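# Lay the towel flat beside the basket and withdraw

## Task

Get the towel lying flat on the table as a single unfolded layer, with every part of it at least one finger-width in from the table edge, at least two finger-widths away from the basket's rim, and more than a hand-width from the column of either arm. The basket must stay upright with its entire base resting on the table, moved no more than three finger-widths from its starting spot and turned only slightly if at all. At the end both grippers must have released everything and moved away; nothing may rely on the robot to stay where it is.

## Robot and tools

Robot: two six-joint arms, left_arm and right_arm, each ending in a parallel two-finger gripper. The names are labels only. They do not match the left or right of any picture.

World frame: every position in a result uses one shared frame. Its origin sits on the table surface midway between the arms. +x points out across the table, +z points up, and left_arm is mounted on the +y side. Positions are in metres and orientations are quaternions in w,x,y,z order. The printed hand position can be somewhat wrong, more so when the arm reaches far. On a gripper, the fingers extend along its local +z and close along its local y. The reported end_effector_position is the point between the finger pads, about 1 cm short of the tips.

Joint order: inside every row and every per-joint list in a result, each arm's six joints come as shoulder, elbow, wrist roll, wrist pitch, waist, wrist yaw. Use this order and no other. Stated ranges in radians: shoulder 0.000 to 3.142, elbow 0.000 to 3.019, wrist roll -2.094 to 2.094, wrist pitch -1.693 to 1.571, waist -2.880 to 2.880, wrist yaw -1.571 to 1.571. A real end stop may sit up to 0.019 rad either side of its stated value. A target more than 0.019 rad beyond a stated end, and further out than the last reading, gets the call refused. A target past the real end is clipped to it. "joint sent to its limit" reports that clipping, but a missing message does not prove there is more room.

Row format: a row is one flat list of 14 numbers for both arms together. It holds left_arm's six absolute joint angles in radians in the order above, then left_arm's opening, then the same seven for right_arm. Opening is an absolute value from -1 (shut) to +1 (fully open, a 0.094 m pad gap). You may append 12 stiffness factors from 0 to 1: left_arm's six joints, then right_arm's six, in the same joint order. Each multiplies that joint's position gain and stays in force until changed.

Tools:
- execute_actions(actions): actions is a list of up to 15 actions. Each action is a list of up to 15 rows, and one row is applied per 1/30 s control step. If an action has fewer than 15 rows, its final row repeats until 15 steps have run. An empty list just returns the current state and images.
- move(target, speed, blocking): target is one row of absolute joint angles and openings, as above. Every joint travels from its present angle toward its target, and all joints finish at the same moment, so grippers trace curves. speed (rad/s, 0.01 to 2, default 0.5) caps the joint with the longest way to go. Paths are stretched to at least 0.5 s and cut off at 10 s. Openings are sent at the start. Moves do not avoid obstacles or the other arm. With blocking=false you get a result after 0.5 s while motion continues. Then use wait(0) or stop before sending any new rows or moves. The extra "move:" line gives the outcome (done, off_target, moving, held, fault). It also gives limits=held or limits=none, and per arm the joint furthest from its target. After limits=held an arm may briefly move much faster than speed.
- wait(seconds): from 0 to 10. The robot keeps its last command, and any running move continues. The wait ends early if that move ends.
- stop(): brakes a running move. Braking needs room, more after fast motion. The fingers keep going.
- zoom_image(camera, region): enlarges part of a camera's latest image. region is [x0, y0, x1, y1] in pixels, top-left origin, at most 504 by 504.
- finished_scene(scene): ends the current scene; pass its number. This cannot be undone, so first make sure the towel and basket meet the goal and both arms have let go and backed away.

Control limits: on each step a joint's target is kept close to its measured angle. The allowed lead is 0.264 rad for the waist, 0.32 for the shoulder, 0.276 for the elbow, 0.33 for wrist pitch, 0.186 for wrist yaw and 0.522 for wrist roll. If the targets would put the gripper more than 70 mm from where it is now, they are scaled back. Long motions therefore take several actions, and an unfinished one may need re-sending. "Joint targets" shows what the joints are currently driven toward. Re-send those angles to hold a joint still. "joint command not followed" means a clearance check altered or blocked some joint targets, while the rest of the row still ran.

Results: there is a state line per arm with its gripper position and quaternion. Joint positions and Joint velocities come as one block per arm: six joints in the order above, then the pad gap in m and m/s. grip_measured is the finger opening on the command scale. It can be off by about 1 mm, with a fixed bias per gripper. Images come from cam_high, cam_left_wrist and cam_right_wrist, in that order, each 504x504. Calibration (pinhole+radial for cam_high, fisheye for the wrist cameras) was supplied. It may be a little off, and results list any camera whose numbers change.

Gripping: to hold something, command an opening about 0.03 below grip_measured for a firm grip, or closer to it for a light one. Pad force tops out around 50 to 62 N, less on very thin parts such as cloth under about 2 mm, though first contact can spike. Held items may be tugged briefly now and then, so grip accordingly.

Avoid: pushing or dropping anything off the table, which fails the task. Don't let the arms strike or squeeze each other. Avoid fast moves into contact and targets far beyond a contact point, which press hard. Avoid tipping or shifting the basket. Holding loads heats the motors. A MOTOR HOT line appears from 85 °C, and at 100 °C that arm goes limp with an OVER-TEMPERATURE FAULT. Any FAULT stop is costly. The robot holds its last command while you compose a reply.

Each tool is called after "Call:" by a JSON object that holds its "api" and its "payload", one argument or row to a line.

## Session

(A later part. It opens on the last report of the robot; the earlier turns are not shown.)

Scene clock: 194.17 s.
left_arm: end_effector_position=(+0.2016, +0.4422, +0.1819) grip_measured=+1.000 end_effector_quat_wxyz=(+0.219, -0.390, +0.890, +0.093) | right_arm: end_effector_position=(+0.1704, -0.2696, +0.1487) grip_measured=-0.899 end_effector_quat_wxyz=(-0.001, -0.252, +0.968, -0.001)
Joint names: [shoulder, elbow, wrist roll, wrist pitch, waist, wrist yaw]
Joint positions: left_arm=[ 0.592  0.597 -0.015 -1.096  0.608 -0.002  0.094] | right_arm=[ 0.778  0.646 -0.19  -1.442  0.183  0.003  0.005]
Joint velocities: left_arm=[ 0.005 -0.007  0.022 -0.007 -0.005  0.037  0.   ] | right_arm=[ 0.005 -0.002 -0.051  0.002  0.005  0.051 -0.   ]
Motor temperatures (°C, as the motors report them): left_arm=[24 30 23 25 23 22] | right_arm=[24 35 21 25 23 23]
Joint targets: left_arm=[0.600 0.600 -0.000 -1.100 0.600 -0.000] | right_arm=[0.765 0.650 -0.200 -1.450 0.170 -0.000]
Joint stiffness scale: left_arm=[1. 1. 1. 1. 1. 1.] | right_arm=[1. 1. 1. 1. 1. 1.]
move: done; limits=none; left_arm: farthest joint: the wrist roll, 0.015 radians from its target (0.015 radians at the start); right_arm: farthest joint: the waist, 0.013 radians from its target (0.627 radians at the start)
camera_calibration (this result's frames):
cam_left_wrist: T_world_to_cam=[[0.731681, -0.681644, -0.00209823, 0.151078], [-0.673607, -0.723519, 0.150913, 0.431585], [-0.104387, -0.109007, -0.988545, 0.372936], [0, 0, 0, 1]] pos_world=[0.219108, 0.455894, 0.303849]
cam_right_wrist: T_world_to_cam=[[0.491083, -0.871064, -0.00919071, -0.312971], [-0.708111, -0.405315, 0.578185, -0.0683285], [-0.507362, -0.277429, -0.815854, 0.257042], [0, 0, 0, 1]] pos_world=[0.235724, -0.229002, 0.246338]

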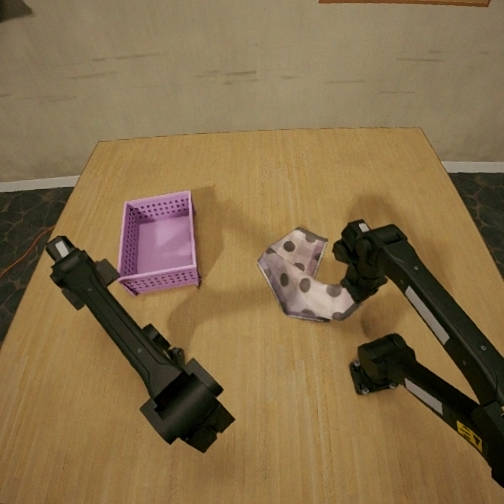

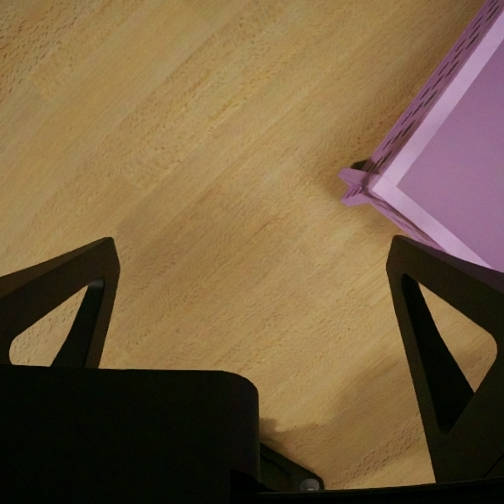

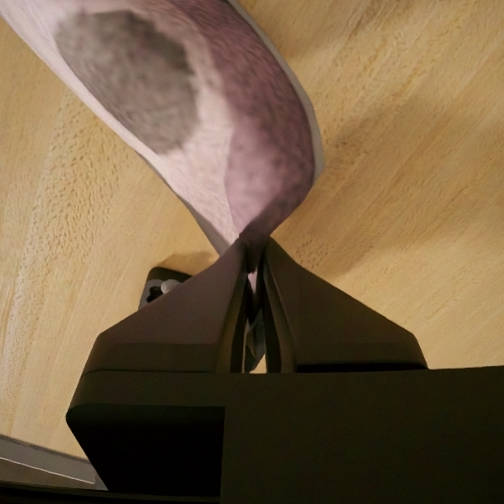

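Call:
{"api": "move", "payload": {
  "target": [1.2,1.2,0,-0.9,-0.9,0,0,0.765,0.65,-0.2,-1.45,0.17,0,-1],
  "speed": 0.8
}}

Call:
{"api": "move", "payload": {
  "target": [1.93,1.5,-0.3,-0.6,-1.04,0,0,0.765,0.65,-0.2,-1.45,0.17,0,-1],
  "speed": 0.4
}}

Scene clock: 201.97 s.
left_arm: end_effector_position=(+0.3927, -0.0341, +0.2848) grip_measured=+0.002 end_effector_quat_wxyz=(+0.279, +0.321, +0.899, -0.104) | right_arm: end_effector_position=(+0.1704, -0.2696, +0.1487) grip_measured=-0.899 end_effector_quat_wxyz=(-0.001, -0.252, +0.968, -0.001)
Joint names: [shoulder, elbow, wrist roll, wrist pitch, waist, wrist yaw]
Joint positions: left_arm=[ 1.197  1.143 -0.014 -0.913 -0.902  0.     0.047] | right_arm=[ 0.778  0.646 -0.19  -1.442  0.183  0.003  0.005]
Joint velocities: left_arm=[-0.015 -0.027 -0.007 -0.007 -0.005 -0.022  0.   ] | right_arm=[-0.015 -0.027 -0.037 -0.002  0.015  0.022  0.001]
Motor temperatures (°C, as the motors report them): left_arm=[24 30 23 25 23 22] | right_arm=[23 35 21 25 23 23]
Joint targets: left_arm=[1.200 1.200 -0.000 -0.900 -0.900 -0.000] | right_arm=[0.765 0.650 -0.200 -1.450 0.170 0.000]
Joint stiffness scale: left_arm=[1. 1. 1. 1. 1. 1.] | right_arm=[1. 1. 1. 1. 1. 1.]
move: off_target (left_arm); limits=none; left_arm: farthest joint: the elbow, 0.057 radians from its target (0.603 radians at the start); right_arm: farthest joint: the waist, 0.013 radians from its target (0.013 radians at the start)
camera_calibration (this result's frames):
cam_left_wrist: T_world_to_cam=[[-0.637609, -0.77036, 0.000399031, 0.22077], [-0.770069, 0.637382, 0.0271473, 0.319629], [-0.0211675, 0.0170021, -0.999631, 0.41752], [0, 0, 0, 1]] pos_world=[0.395739, -0.0407524, 0.408601]
cam_right_wrist: T_world_to_cam=[[0.491415, -0.870877, -0.0091919, -0.312977], [-0.707956, -0.405586, 0.578186, -0.068428], [-0.507257, -0.277622, -0.815853, 0.256972], [0, 0, 0, 1]] pos_world=[0.235708, -0.228977, 0.246338]

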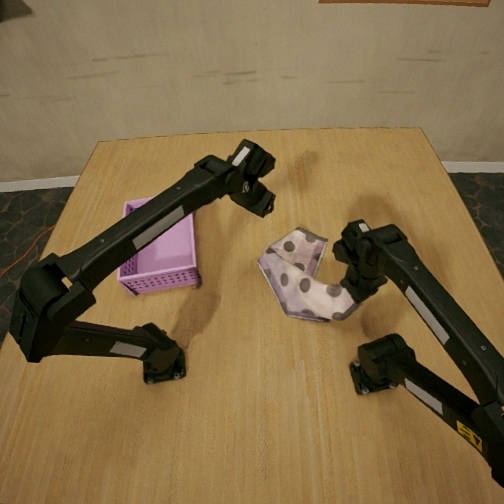

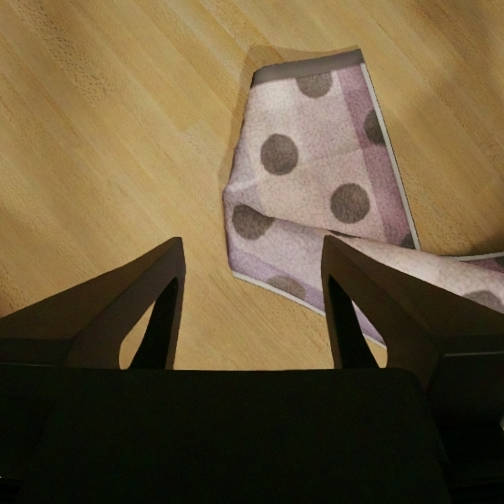

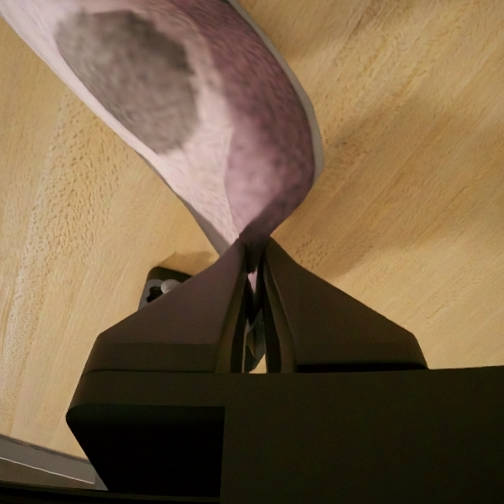

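Scene clock: 204.40 s.
left_arm: end_effector_position=(+0.4883, -0.2247, +0.0617) grip_measured=+0.002 end_effector_quat_wxyz=(+0.198, +0.261, +0.937, -0.123) | right_arm: end_effector_position=(+0.1704, -0.2696, +0.1487) grip_measured=-0.899 end_effector_quat_wxyz=(-0.001, -0.252, +0.968, -0.001)
Joint names: [shoulder, elbow, wrist roll, wrist pitch, waist, wrist yaw]
Joint positions: left_arm=[ 1.936  1.448 -0.284 -0.613 -1.028  0.     0.047] | right_arm=[ 0.778  0.646 -0.19  -1.442  0.183  0.003  0.005]
Joint velocities: left_arm=[-0.005  0.002  0.066  0.002 -0.015 -0.007  0.   ] | right_arm=[ 0.015 -0.002  0.037 -0.002 -0.015  0.007  0.   ]
Motor temperatures (°C, as the motors report them): left_arm=[25 30 23 25 23 22] | right_arm=[23 34 21 25 23 23]
Joint targets: left_arm=[1.930 1.500 -0.300 -0.600 -1.040 0.000] | right_arm=[0.765 0.650 -0.200 -1.450 0.170 -0.000]
Joint stiffness scale: left_arm=[1. 1. 1. 1. 1. 1.] | right_arm=[1. 1. 1. 1. 1. 1.]
move: off_target (left_arm); limits=none; left_arm: farthest joint: the elbow, 0.052 radians from its target (0.357 radians at the start); right_arm: farthest joint: the waist, 0.013 radians from its target (0.013 radians at the start)
camera_calibration (this result's frames):
cam_left_wrist: T_world_to_cam=[[-0.540411, -0.832854, 0.119626, 0.0661614], [-0.814235, 0.553486, 0.17514, 0.514427], [-0.212077, -0.00275642, -0.977249, 0.287142], [0, 0, 0, 1]] pos_world=[0.515515, -0.228834, 0.182598]
cam_right_wrist: T_world_to_cam=[[0.491415, -0.870877, -0.0091919, -0.312977], [-0.707956, -0.405586, 0.578186, -0.068428], [-0.507257, -0.277622, -0.815853, 0.256972], [0, 0, 0, 1]] pos_world=[0.235708, -0.228977, 0.246338]

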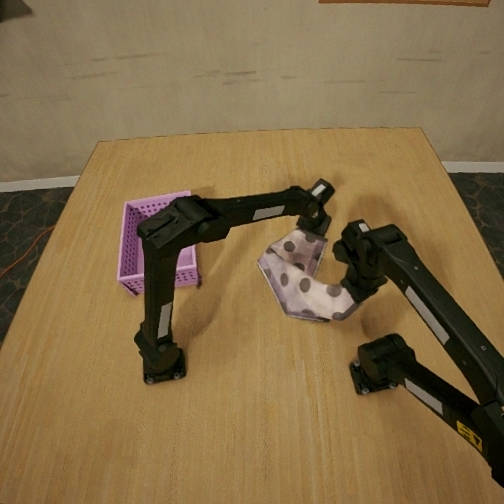

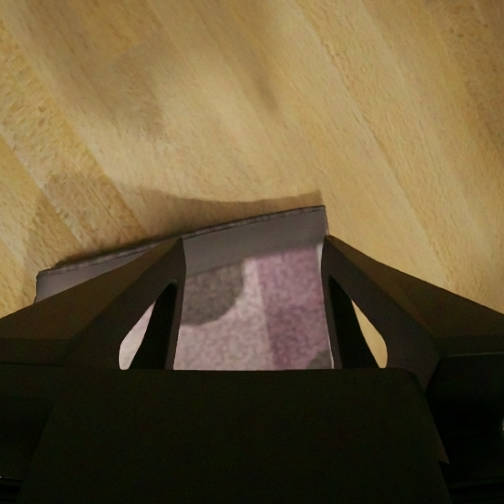

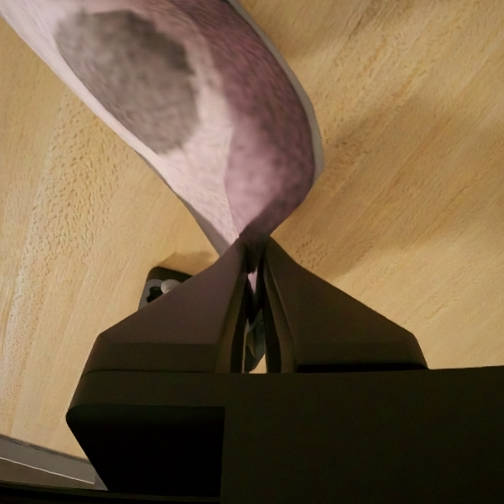

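Call:
{"api": "move", "payload": {
  "target": [1.95,1.5,-0.15,-0.57,-1.1,0,0,0.765,0.65,-0.2,-1.45,0.17,0,-1],
  "speed": 0.2
}}

Call:
{"api": "move", "payload": {
  "target": [2.04,1.5,-0.15,-0.57,-1.1,0,0,0.765,0.65,-0.2,-1.45,0.17,0,-1],
  "speed": 0.1
}}

Call:
{"api": "move", "payload": {
  "target": [2.04,1.5,-0.15,-0.57,-1.1,0,-1,0.765,0.65,-0.2,-1.45,0.17,0,-1]
}}

Scene clock: 210.00 s.
left_arm: end_effector_position=(+0.4602, -0.2573, +0.0650) grip_measured=+0.002 end_effector_quat_wxyz=(+0.213, +0.343, +0.906, -0.124) | right_arm: end_effector_position=(+0.1704, -0.2696, +0.1487) grip_measured=-0.899 end_effector_quat_wxyz=(-0.001, -0.253, +0.968, -0.001)
Joint names: [shoulder, elbow, wrist roll, wrist pitch, waist, wrist yaw]
Joint positions: left_arm=[ 1.936  1.448 -0.166 -0.584 -1.092  0.     0.047] | right_arm=[ 0.778  0.646 -0.191 -1.442  0.183  0.003  0.005]
Joint velocities: left_arm=[-0.005  0.017  0.007 -0.017  0.015 -0.125 -0.   ] | right_arm=[-0.005  0.012 -0.066 -0.002 -0.005 -0.051 -0.001]
Motor temperatures (°C, as the motors report them): left_arm=[25 31 23 25 23 22] | right_arm=[23 34 21 25 23 23]
Joint targets: left_arm=[1.950 1.500 -0.150 -0.570 -1.100 -0.000] | right_arm=[0.765 0.650 -0.200 -1.450 0.170 0.000]
Joint stiffness scale: left_arm=[1. 1. 1. 1. 1. 1.] | right_arm=[1. 1. 1. 1. 1. 1.]
move: off_target (left_arm); limits=none; left_arm: farthest joint: the elbow, 0.052 radians from its target (0.052 radians at the start); right_arm: farthest joint: the waist, 0.013 radians from its target (0.013 radians at the start)
camera_calibration (this result's frames):
cam_left_wrist: T_world_to_cam=[[-0.677966, -0.731604, 0.0715387, 0.115921], [-0.719825, 0.680465, 0.137185, 0.500675], [-0.149045, 0.0415113, -0.987959, 0.267405], [0, 0, 0, 1]] pos_world=[0.478844, -0.266984, 0.187207]
cam_right_wrist: T_world_to_cam=[[0.491748, -0.870689, -0.00919309, -0.312983], [-0.7078, -0.405856, 0.578186, -0.0685275], [-0.507152, -0.277815, -0.815853, 0.256902], [0, 0, 0, 1]] pos_world=[0.235693, -0.228952, 0.246338]

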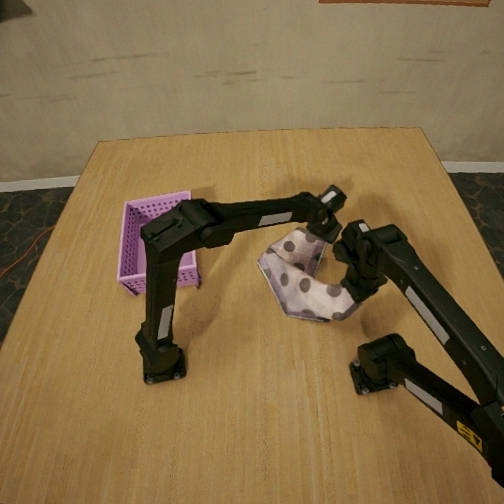

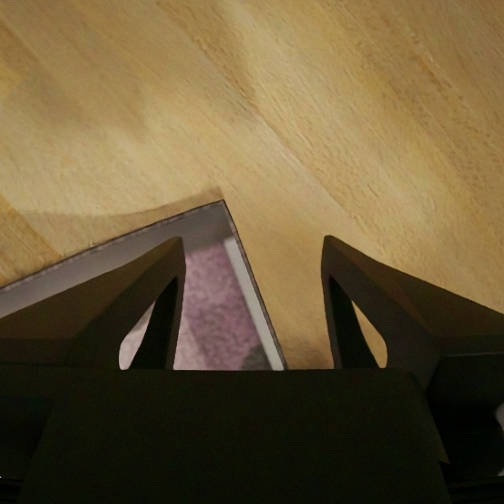

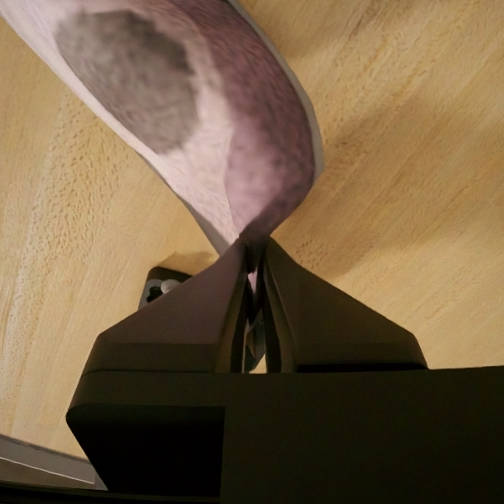

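Scene clock: 211.33 s.
left_arm: end_effector_position=(+0.4613, -0.2585, +0.0289) grip_measured=+0.002 end_effector_quat_wxyz=(+0.194, +0.346, +0.911, -0.113) | right_arm: end_effector_position=(+0.1704, -0.2696, +0.1487) grip_measured=-0.899 end_effector_quat_wxyz=(-0.001, -0.253, +0.968, -0.001)
Joint names: [shoulder, elbow, wrist roll, wrist pitch, waist, wrist yaw]
Joint positions: left_arm=[ 2.002  1.463 -0.164 -0.58  -1.092  0.     0.047] | right_arm=[ 0.778  0.646 -0.191 -1.442  0.183  0.003  0.005]
Joint velocities: left_arm=[-0.005  0.002  0.037 -0.037  0.005 -0.007  0.   ] | right_arm=[-0.005 -0.007  0.066 -0.012 -0.015  0.037 -0.   ]
Motor temperatures (°C, as the motors report them): left_arm=[25 31 23 25 23 22] | right_arm=[23 34 21 25 23 23]
Joint targets: left_arm=[2.040 1.500 -0.150 -0.570 -1.100 0.000] | right_arm=[0.765 0.650 -0.200 -1.450 0.170 -0.000]
Joint stiffness scale: left_arm=[1. 1. 1. 1. 1. 1.] | right_arm=[1. 1. 1. 1. 1. 1.]
move: off_target (left_arm); limits=none; left_arm: farthest joint: the shoulder, 0.038 radians from its target (0.104 radians at the start); right_arm: farthest joint: the waist, 0.013 radians from its target (0.013 radians at the start)
camera_calibration (this result's frames):
cam_left_wrist: T_world_to_cam=[[-0.677008, -0.73317, 0.0642106, 0.117638], [-0.714307, 0.675584, 0.182628, 0.502136], [-0.177277, 0.0777743, -0.981083, 0.254105], [0, 0, 0, 1]] pos_world=[0.483368, -0.27275, 0.150041]
cam_right_wrist: T_world_to_cam=[[0.491748, -0.870689, -0.00919309, -0.312983], [-0.7078, -0.405856, 0.578186, -0.0685275], [-0.507152, -0.277815, -0.815853, 0.256902], [0, 0, 0, 1]] pos_world=[0.235693, -0.228952, 0.246338]

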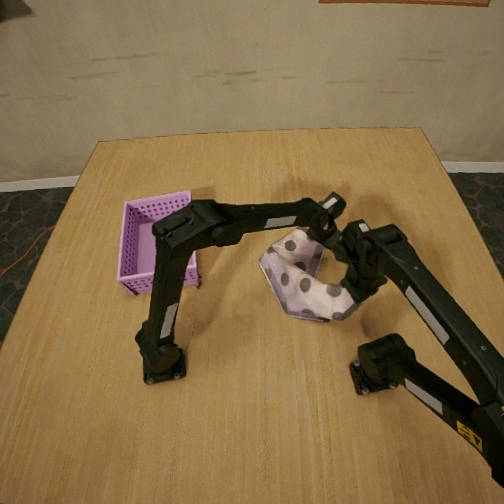

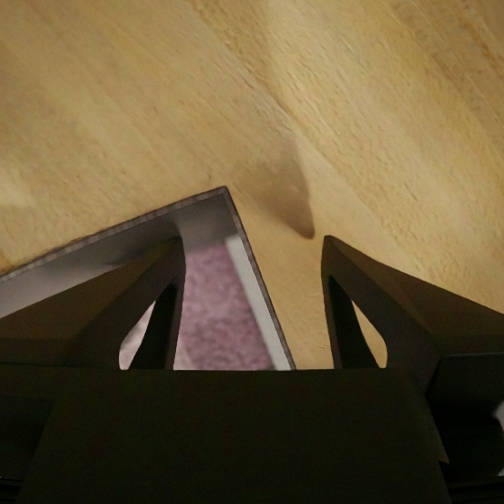

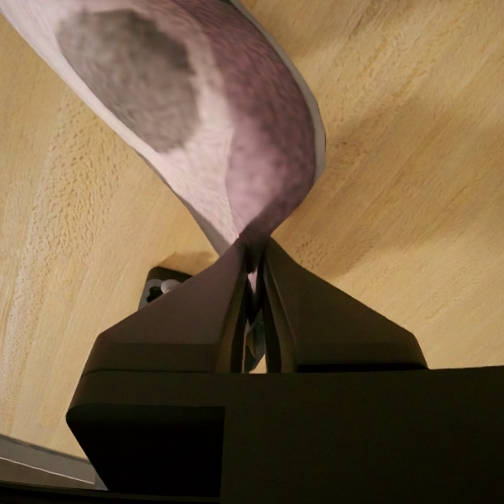

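Scene clock: 212.03 s.
left_arm: end_effector_position=(+0.4613, -0.2584, +0.0272) grip_measured=-0.994 end_effector_quat_wxyz=(+0.193, +0.346, +0.911, -0.112) | right_arm: end_effector_position=(+0.1704, -0.2696, +0.1487) grip_measured=-0.899 end_effector_quat_wxyz=(-0.001, -0.253, +0.968, -0.001)
Joint names: [shoulder, elbow, wrist roll, wrist pitch, waist, wrist yaw]
Joint positions: left_arm=[ 2.005  1.463 -0.164 -0.579 -1.092 -0.     0.   ] | right_arm=[ 0.778  0.646 -0.191 -1.442  0.183  0.003  0.005]
Joint velocities: left_arm=[-0.015 -0.007 -0.037 -0.002  0.005 -0.095 -0.001] | right_arm=[ 0.005 -0.007 -0.022  0.002 -0.005 -0.022  0.001]
Motor temperatures (°C, as the motors report them): left_arm=[25 31 23 25 23 22] | right_arm=[23 34 21 25 23 23]
Joint targets: left_arm=[2.040 1.500 -0.150 -0.570 -1.100 0.000] | right_arm=[0.765 0.650 -0.200 -1.450 0.170 0.000]
Joint stiffness scale: left_arm=[1. 1. 1. 1. 1. 1.] | right_arm=[1. 1. 1. 1. 1. 1.]
move: off_target (left_arm); limits=none; left_arm: farthest joint: the elbow, 0.037 radians from its target (0.037 radians at the start); right_arm: farthest joint: the waist, 0.013 radians from its target (0.013 radians at the start)
camera_calibration (this result's frames):
cam_left_wrist: T_world_to_cam=[[-0.676826, -0.733391, 0.0635976, 0.1177], [-0.714247, 0.675153, 0.184442, 0.502159], [-0.178206, 0.0794105, -0.980784, 0.2533], [0, 0, 0, 1]] pos_world=[0.483468, -0.272829, 0.148328]
cam_right_wrist: T_world_to_cam=[[0.491748, -0.870689, -0.00919309, -0.312983], [-0.7078, -0.405856, 0.578186, -0.0685275], [-0.507152, -0.277815, -0.815853, 0.256902], [0, 0, 0, 1]] pos_world=[0.235693, -0.228952, 0.246338]

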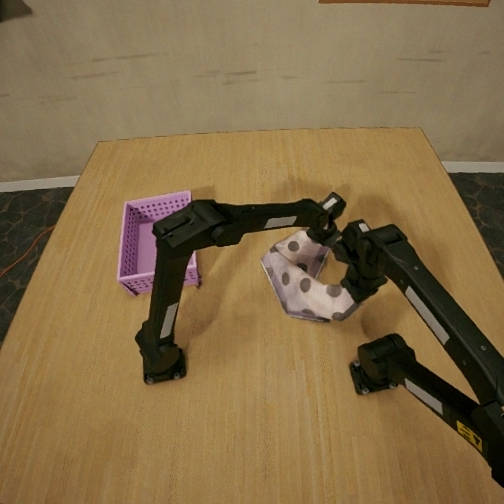

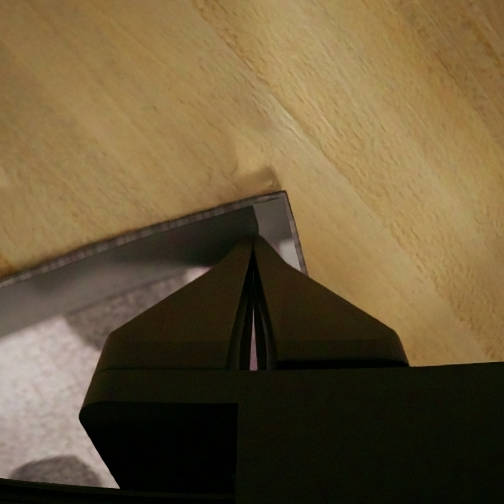

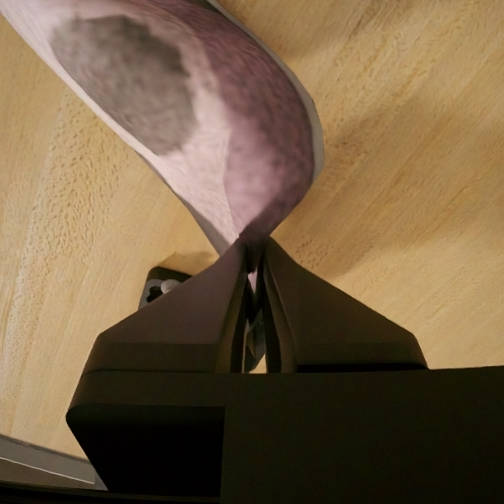

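Level the fingers (roll ≥0) and retry.

Call:
{"api": "move", "payload": {
  "target": [1.96,1.5,0.06,-0.6,-1.1,0,-1,0.765,0.65,-0.2,-1.45,0.17,0,-1],
  "speed": 0.2
}}

Call:
{"api": "move", "payload": {
  "target": [1.96,1.5,0.06,-0.6,-1.1,0,0,0.765,0.65,-0.2,-1.45,0.17,0,-1]
}}

Call:
{"api": "move", "payload": {
  "target": [2.06,1.5,0.06,-0.6,-1.1,0,0,0.765,0.65,-0.2,-1.45,0.17,0,-1],
  "speed": 0.1
}}

Call:
{"api": "move", "payload": {
  "target": [2.06,1.5,0.06,-0.6,-1.1,0,-1,0.765,0.65,-0.2,-1.45,0.17,0,-1]
}}

Scene clock: 217.63 s.
left_arm: end_effector_position=(+0.4601, -0.2570, +0.0353) grip_measured=-0.994 end_effector_quat_wxyz=(+0.204, +0.439, +0.870, -0.092) | right_arm: end_effector_position=(+0.1704, -0.2696, +0.1487) grip_measured=-0.899 end_effector_quat_wxyz=(-0.001, -0.253, +0.968, -0.001)
Joint names: [shoulder, elbow, wrist roll, wrist pitch, waist, wrist yaw]
Joint positions: left_arm=[ 1.99   1.463  0.044 -0.594 -1.092 -0.     0.   ] | right_arm=[ 0.778  0.646 -0.191 -1.442  0.183  0.003  0.005]
Joint velocities: left_arm=[-0.024  0.002  0.007 -0.002 -0.024  0.007 -0.   ] | right_arm=[-0.015  0.007 -0.081  0.007 -0.015  0.022  0.001]
Motor temperatures (°C, as the motors report them): left_arm=[26 31 23 25 23 22] | right_arm=[23 34 21 25 23 23]
Joint targets: left_arm=[1.960 1.500 0.060 -0.600 -1.100 -0.000] | right_arm=[0.765 0.650 -0.200 -1.450 0.170 0.000]
Joint stiffness scale: left_arm=[1. 1. 1. 1. 1. 1.] | right_arm=[1. 1. 1. 1. 1. 1.]
move: off_target (left_arm); limits=none; left_arm: farthest joint: the elbow, 0.037 radians from its target (0.037 radians at the start); right_arm: farthest joint: the waist, 0.013 radians from its target (0.013 radians at the start)
camera_calibration (this result's frames):
cam_left_wrist: T_world_to_cam=[[-0.803146, -0.595181, -0.0267695, 0.214279], [-0.589513, 0.787391, 0.180251, 0.47049], [-0.0862038, 0.160549, -0.983256, 0.239581], [0, 0, 0, 1]] pos_world=[0.47011, -0.281389, 0.1565]
cam_right_wrist: T_world_to_cam=[[0.491748, -0.870689, -0.00919309, -0.312983], [-0.7078, -0.405856, 0.578186, -0.0685275], [-0.507152, -0.277815, -0.815853, 0.256902], [0, 0, 0, 1]] pos_world=[0.235693, -0.228952, 0.246338]

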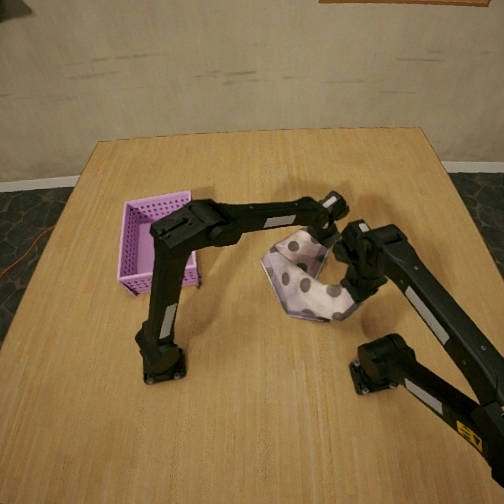

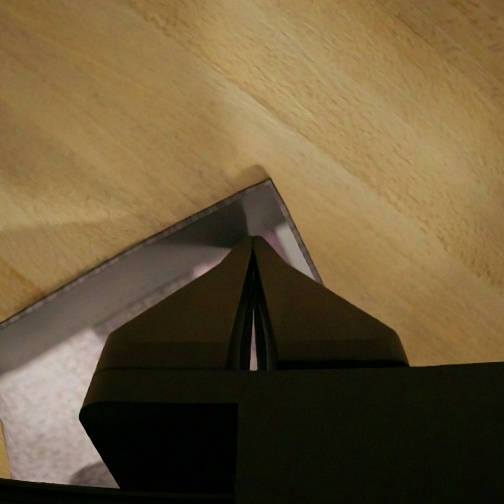

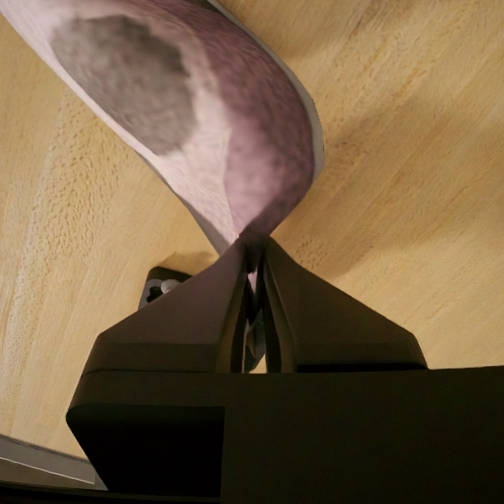

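Scene clock: 218.33 s.
left_arm: end_effector_position=(+0.4601, -0.2570, +0.0353) grip_measured=-0.002 end_effector_quat_wxyz=(+0.204, +0.439, +0.870, -0.092) | right_arm: end_effector_position=(+0.1704, -0.2696, +0.1487) grip_measured=-0.899 end_effector_quat_wxyz=(-0.001, -0.253, +0.968, -0.001)
Joint names: [shoulder, elbow, wrist roll, wrist pitch, waist, wrist yaw]
Joint positions: left_arm=[ 1.99   1.463  0.045 -0.594 -1.092 -0.     0.047] | right_arm=[ 0.778  0.646 -0.191 -1.442  0.183  0.003  0.005]
Joint velocities: left_arm=[-0.005  0.007 -0.051 -0.012 -0.015 -0.022 -0.   ] | right_arm=[-0.015 -0.002 -0.081 -0.007  0.005 -0.007 -0.001]
Motor temperatures (°C, as the motors report them): left_arm=[26 31 23 25 23 22] | right_arm=[23 34 21 25 23 23]
Joint targets: left_arm=[1.960 1.500 0.060 -0.600 -1.100 0.000] | right_arm=[0.765 0.650 -0.200 -1.450 0.170 0.000]
Joint stiffness scale: left_arm=[1. 1. 1. 1. 1. 1.] | right_arm=[1. 1. 1. 1. 1. 1.]
move: off_target (left_arm); limits=none; left_arm: farthest joint: the elbow, 0.037 radians from its target (0.037 radians at the start); right_arm: farthest joint: the waist, 0.013 radians from its target (0.013 radians at the start)
camera_calibration (this result's frames):
cam_left_wrist: T_world_to_cam=[[-0.803548, -0.594623, -0.0271012, 0.214619], [-0.589018, 0.787758, 0.180264, 0.470356], [-0.0858397, 0.160813, -0.983245, 0.239481], [0, 0, 0, 1]] pos_world=[0.470062, -0.281421, 0.156497]
cam_right_wrist: T_world_to_cam=[[0.491748, -0.870689, -0.00919309, -0.312983], [-0.7078, -0.405856, 0.578186, -0.0685275], [-0.507152, -0.277815, -0.815853, 0.256902], [0, 0, 0, 1]] pos_world=[0.235693, -0.228952, 0.246338]

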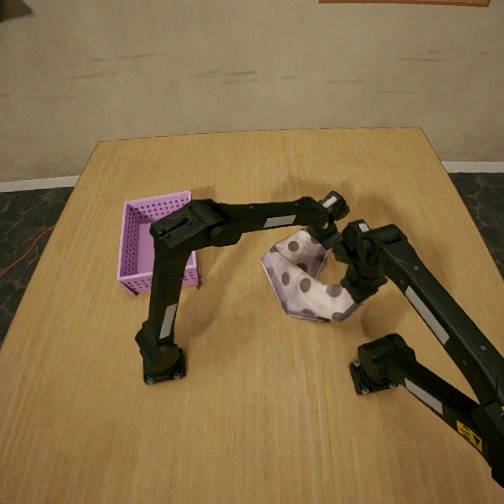

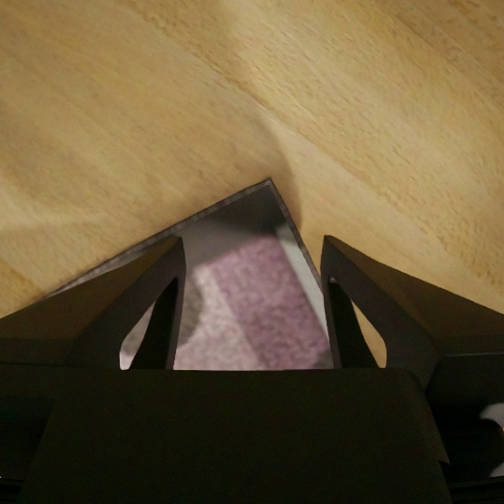

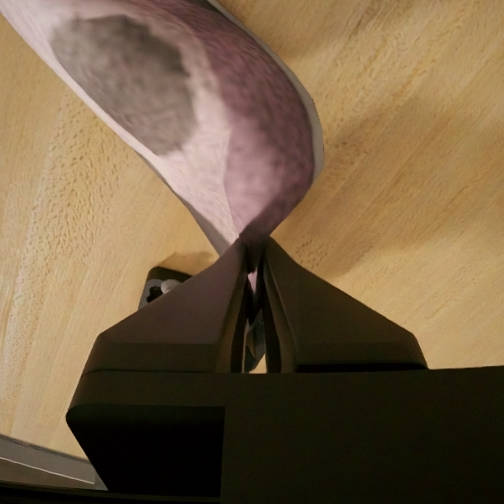

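Scene clock: 219.33 s.
left_arm: end_effector_position=(+0.4610, -0.2579, +0.0257) grip_measured=-0.002 end_effector_quat_wxyz=(+0.198, +0.441, +0.871, -0.089) | right_arm: end_effector_position=(+0.1704, -0.2696, +0.1487) grip_measured=-0.899 end_effector_quat_wxyz=(-0.001, -0.253, +0.968, -0.001)
Joint names: [shoulder, elbow, wrist roll, wrist pitch, waist, wrist yaw]
Joint positions: left_arm=[ 2.01   1.471  0.047 -0.594 -1.092 -0.001  0.047] | right_arm=[ 0.778  0.646 -0.191 -1.442  0.183  0.003  0.005]
Joint velocities: left_arm=[ 0.005 -0.002 -0.066  0.002  0.005 -0.081 -0.   ] | right_arm=[ 0.005  0.017  0.022  0.022 -0.015  0.051 -0.001]
Motor temperatures (°C, as the motors report them): left_arm=[26 31 23 25 23 22] | right_arm=[23 34 21 25 23 23]
Joint targets: left_arm=[2.060 1.500 0.060 -0.600 -1.100 -0.000] | right_arm=[0.765 0.650 -0.200 -1.450 0.170 0.000]
Joint stiffness scale: left_arm=[1. 1. 1. 1. 1. 1.] | right_arm=[1. 1. 1. 1. 1. 1.]
move: off_target (left_arm); limits=none; left_arm: farthest joint: the shoulder, 0.050 radians from its target (0.070 radians at the start); right_arm: farthest joint: the waist, 0.013 radians from its target (0.013 radians at the start)
camera_calibration (this result's frames):
cam_left_wrist: T_world_to_cam=[[-0.804555, -0.593214, -0.0280626, 0.215393], [-0.586708, 0.786634, 0.192307, 0.471597], [-0.0920042, 0.171186, -0.980933, 0.235652], [0, 0, 0, 1]] pos_world=[0.471666, -0.28354, 0.146512]
cam_right_wrist: T_world_to_cam=[[0.491748, -0.870689, -0.00919309, -0.312983], [-0.7078, -0.405856, 0.578186, -0.0685275], [-0.507152, -0.277815, -0.815853, 0.256902], [0, 0, 0, 1]] pos_world=[0.235693, -0.228952, 0.246338]

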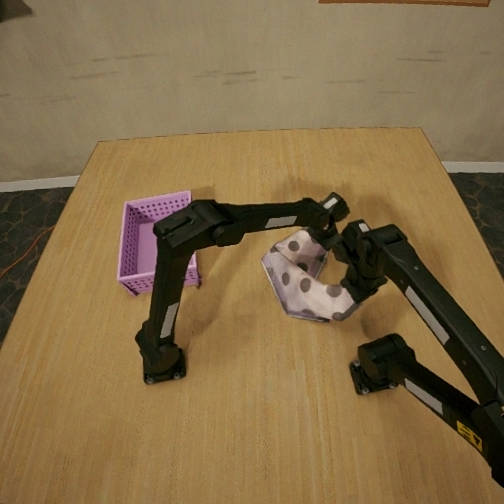

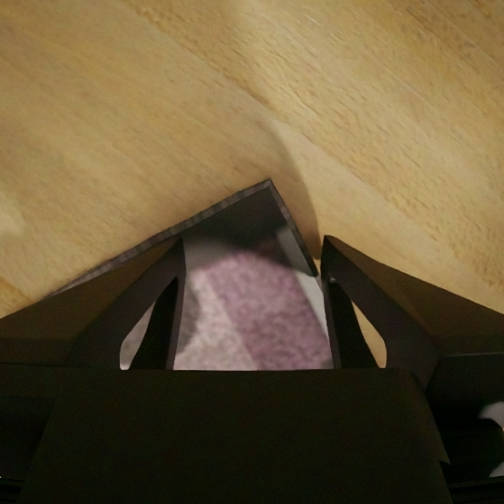

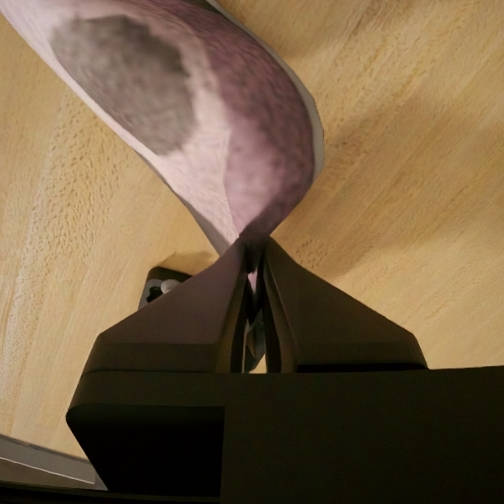

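Scene clock: 220.03 s.
left_arm: end_effector_position=(+0.4615, -0.2581, +0.0264) grip_measured=-0.936 end_effector_quat_wxyz=(+0.199, +0.440, +0.871, -0.088) | right_arm: end_effector_position=(+0.1704, -0.2696, +0.1487) grip_measured=-0.899 end_effector_quat_wxyz=(-0.001, -0.253, +0.968, -0.001)
Joint names: [shoulder, elbow, wrist roll, wrist pitch, waist, wrist yaw]
Joint positions: left_arm=[ 2.009  1.472  0.047 -0.594 -1.092 -0.002  0.003] | right_arm=[ 0.778  0.646 -0.191 -1.442  0.183  0.003  0.005]
Joint velocities: left_arm=[ 0.005 -0.017  0.007 -0.017 -0.005 -0.051  0.   ] | right_arm=[-0.005 -0.012 -0.022 -0.002  0.005  0.051  0.   ]
Motor temperatures (°C, as the motors report them): left_arm=[26 31 23 25 23 22] | right_arm=[23 34 21 25 23 23]
Joint targets: left_arm=[2.060 1.500 0.060 -0.600 -1.100 0.000] | right_arm=[0.765 0.650 -0.200 -1.450 0.170 -0.000]
Joint stiffness scale: left_arm=[1. 1. 1. 1. 1. 1.] | right_arm=[1. 1. 1. 1. 1. 1.]
move: off_target (left_arm); limits=none; left_arm: farthest joint: the shoulder, 0.051 radians from its target (0.050 radians at the start); right_arm: farthest joint: the waist, 0.013 radians from its target (0.013 radians at the start)
camera_calibration (this result's frames):
cam_left_wrist: T_world_to_cam=[[-0.804112, -0.593745, -0.0295108, 0.215396], [-0.587607, 0.786313, 0.190864, 0.472323], [-0.0901198, 0.170817, -0.981173, 0.235514], [0, 0, 0, 1]] pos_world=[0.471967, -0.283733, 0.147287]
cam_right_wrist: T_world_to_cam=[[0.491748, -0.870689, -0.00919309, -0.312983], [-0.7078, -0.405856, 0.578186, -0.0685275], [-0.507152, -0.277815, -0.815853, 0.256902], [0, 0, 0, 1]] pos_world=[0.235693, -0.228952, 0.246338]

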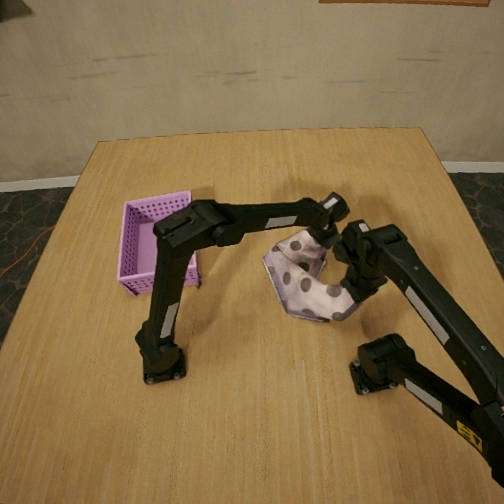

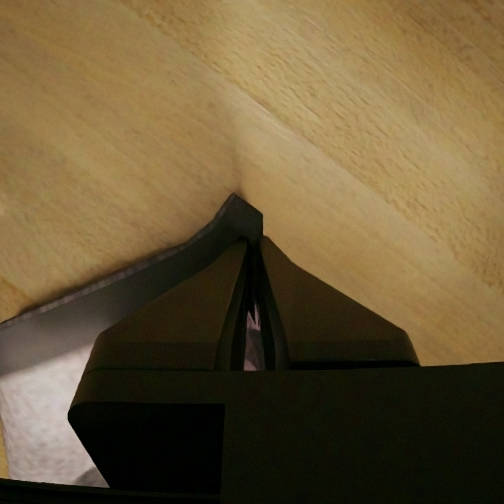

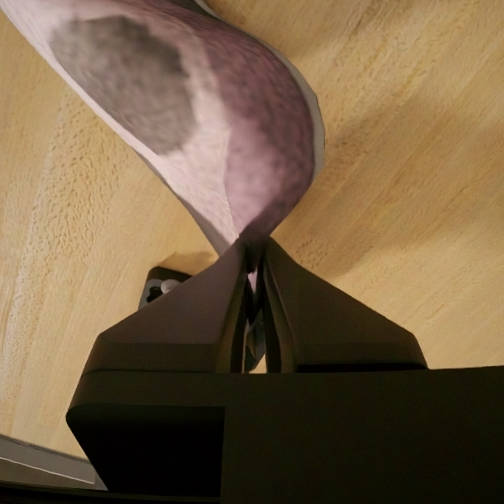

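Call:
{"api": "move", "payload": {
  "target": [1.5,1.35,-1,-1.05,-1.0,0,-1,0.8,0.8,-0.9,-1.45,-0.1,0,-1],
  "speed": 0.4
}}

Call:
{"api": "move", "payload": {
  "target": [1.17,1.26,-2.05,-1.45,-0.895,0,-1,1.107,1.21,-1.8,-1.47,-0.375,0,-1],
  "speed": 0.4
}}

Scene clock: 228.90 s.
left_arm: end_effector_position=(+0.4009, -0.1176, +0.2170) grip_measured=-0.936 end_effector_quat_wxyz=(+0.111, -0.084, +0.981, -0.138) | right_arm: end_effector_position=(+0.2076, -0.3146, +0.1870) grip_measured=-0.899 end_effector_quat_wxyz=(+0.041, -0.454, +0.890, -0.019)
Joint names: [shoulder, elbow, wrist roll, wrist pitch, waist, wrist yaw]
Joint positions: left_arm=[ 1.517  1.346 -0.983 -1.044 -1.014 -0.002  0.003] | right_arm=[ 0.787  0.748 -0.89  -1.442 -0.085  0.003  0.005]
Joint velocities: left_arm=[ 0.005  0.012  0.022 -0.007 -0.005 -0.007 -0.   ] | right_arm=[-0.005 -0.002  0.022 -0.017 -0.015 -0.037  0.001]
Motor temperatures (°C, as the motors report them): left_arm=[26 31 23 25 23 22] | right_arm=[23 35 21 25 23 23]
Joint targets: left_arm=[1.500 1.350 -1.000 -1.050 -1.000 -0.000] | right_arm=[0.800 0.800 -0.900 -1.450 -0.100 -0.000]
Joint stiffness scale: left_arm=[1. 1. 1. 1. 1. 1.] | right_arm=[1. 1. 1. 1. 1. 1.]
move: off_target (right_arm); limits=none; left_arm: farthest joint: the shoulder, 0.017 radians from its target (0.509 radians at the start); right_arm: farthest joint: the elbow, 0.052 radians from its target (0.154 radians at the start)
camera_calibration (this result's frames):
cam_left_wrist: T_world_to_cam=[[0.129084, -0.950514, 0.282596, -0.228111], [-0.918734, -0.00738897, 0.394807, 0.285012], [-0.373181, -0.310594, -0.874224, 0.426632], [0, 0, 0, 1]] pos_world=[0.450508, -0.0822074, 0.324911]
cam_right_wrist: T_world_to_cam=[[0.808731, -0.58506, 0.0604904, -0.359172], [-0.522925, -0.668114, 0.529314, -0.194358], [-0.269266, -0.459704, -0.846267, 0.193646], [0, 0, 0, 1]] pos_world=[0.240982, -0.250971, 0.288479]

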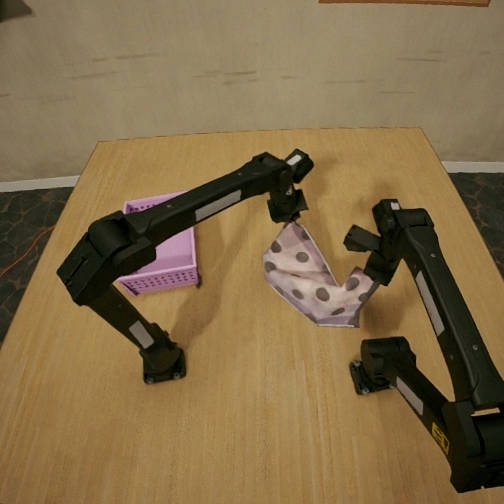

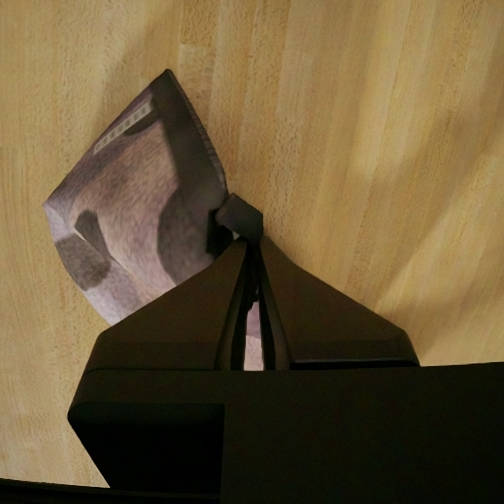

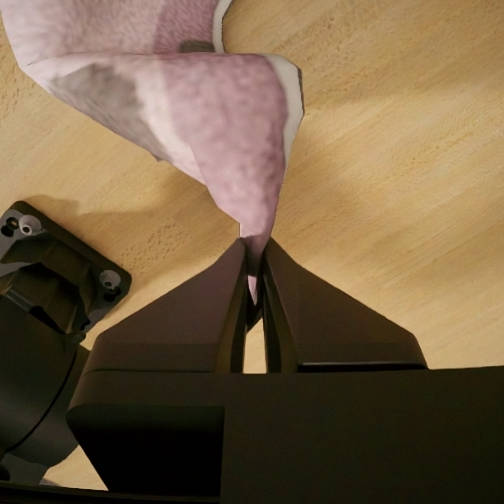

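Scene clock: 232.30 s.
left_arm: end_effector_position=(+0.3174, +0.0261, +0.2934) grip_measured=-0.936 end_effector_quat_wxyz=(+0.021, -0.612, +0.785, -0.097) | right_arm: end_effector_position=(+0.3252, -0.3987, +0.2806) grip_measured=-0.899 end_effector_quat_wxyz=(+0.045, -0.703, +0.706, -0.074)
Joint names: [shoulder, elbow, wrist roll, wrist pitch, waist, wrist yaw]
Joint positions: left_arm=[ 1.184  1.256 -2.033 -1.444 -0.91  -0.002  0.003] | right_arm=[ 1.094  1.158 -1.79  -1.461 -0.36   0.003  0.005]
Joint velocities: left_arm=[-0.015 -0.002 -0.037  0.012  0.005  0.051  0.001] | right_arm=[-0.005 -0.007 -0.007  0.007 -0.005 -0.022 -0.001]
Motor temperatures (°C, as the motors report them): left_arm=[26 30 23 25 23 22] | right_arm=[23 36 21 25 23 23]
Joint targets: left_arm=[1.170 1.260 -2.050 -1.450 -0.895 -0.000] | right_arm=[1.107 1.210 -1.800 -1.470 -0.375 0.000]
Joint stiffness scale: left_arm=[1. 1. 1. 1. 1. 1.] | right_arm=[1. 1. 1. 1. 1. 1.]
move: off_target (right_arm); limits=none; left_arm: farthest joint: the wrist roll, 0.017 radians from its target (1.067 radians at the start); right_arm: farthest joint: the elbow, 0.052 radians from its target (0.462 radians at the start)
camera_calibration (this result's frames):
cam_left_wrist: T_world_to_cam=[[0.955459, -0.238783, 0.173439, -0.351128], [-0.293293, -0.702893, 0.648013, -0.0755053], [-0.0328254, -0.670018, -0.741619, 0.369414], [0, 0, 0, 1]] pos_world=[0.325469, 0.110599, 0.383792]
cam_right_wrist: T_world_to_cam=[[0.987565, 0.00318759, 0.157179, -0.359806], [-0.0931442, -0.793559, 0.601323, -0.448567], [0.126648, -0.608486, -0.783394, 0.0601427], [0, 0, 0, 1]] pos_world=[0.305934, -0.318221, 0.373403]

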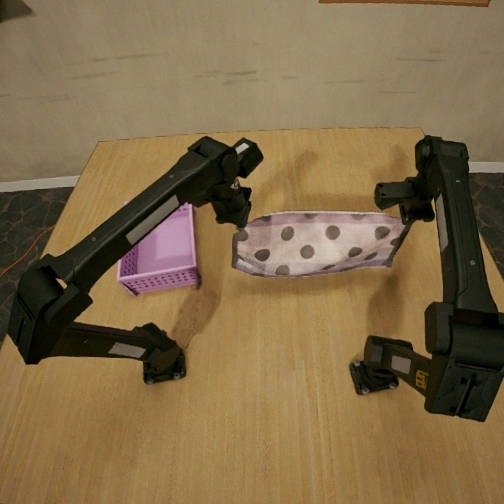

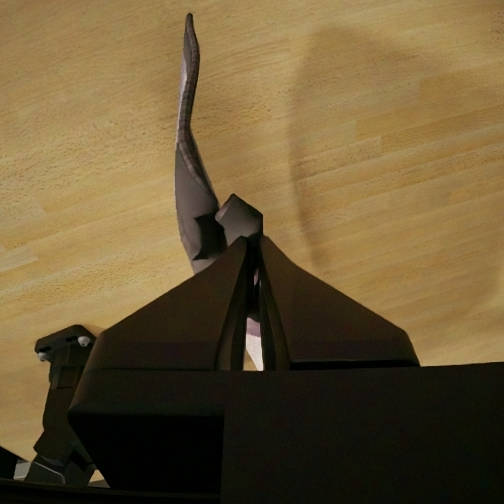

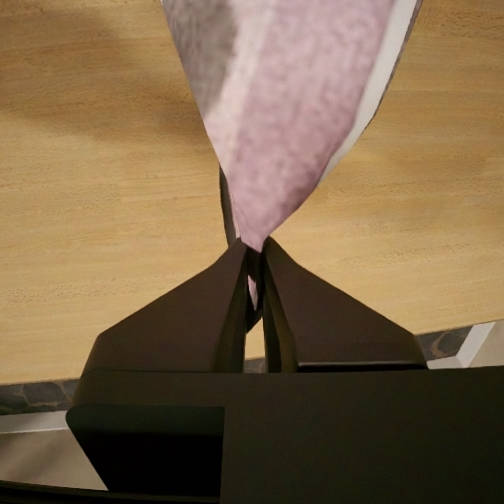

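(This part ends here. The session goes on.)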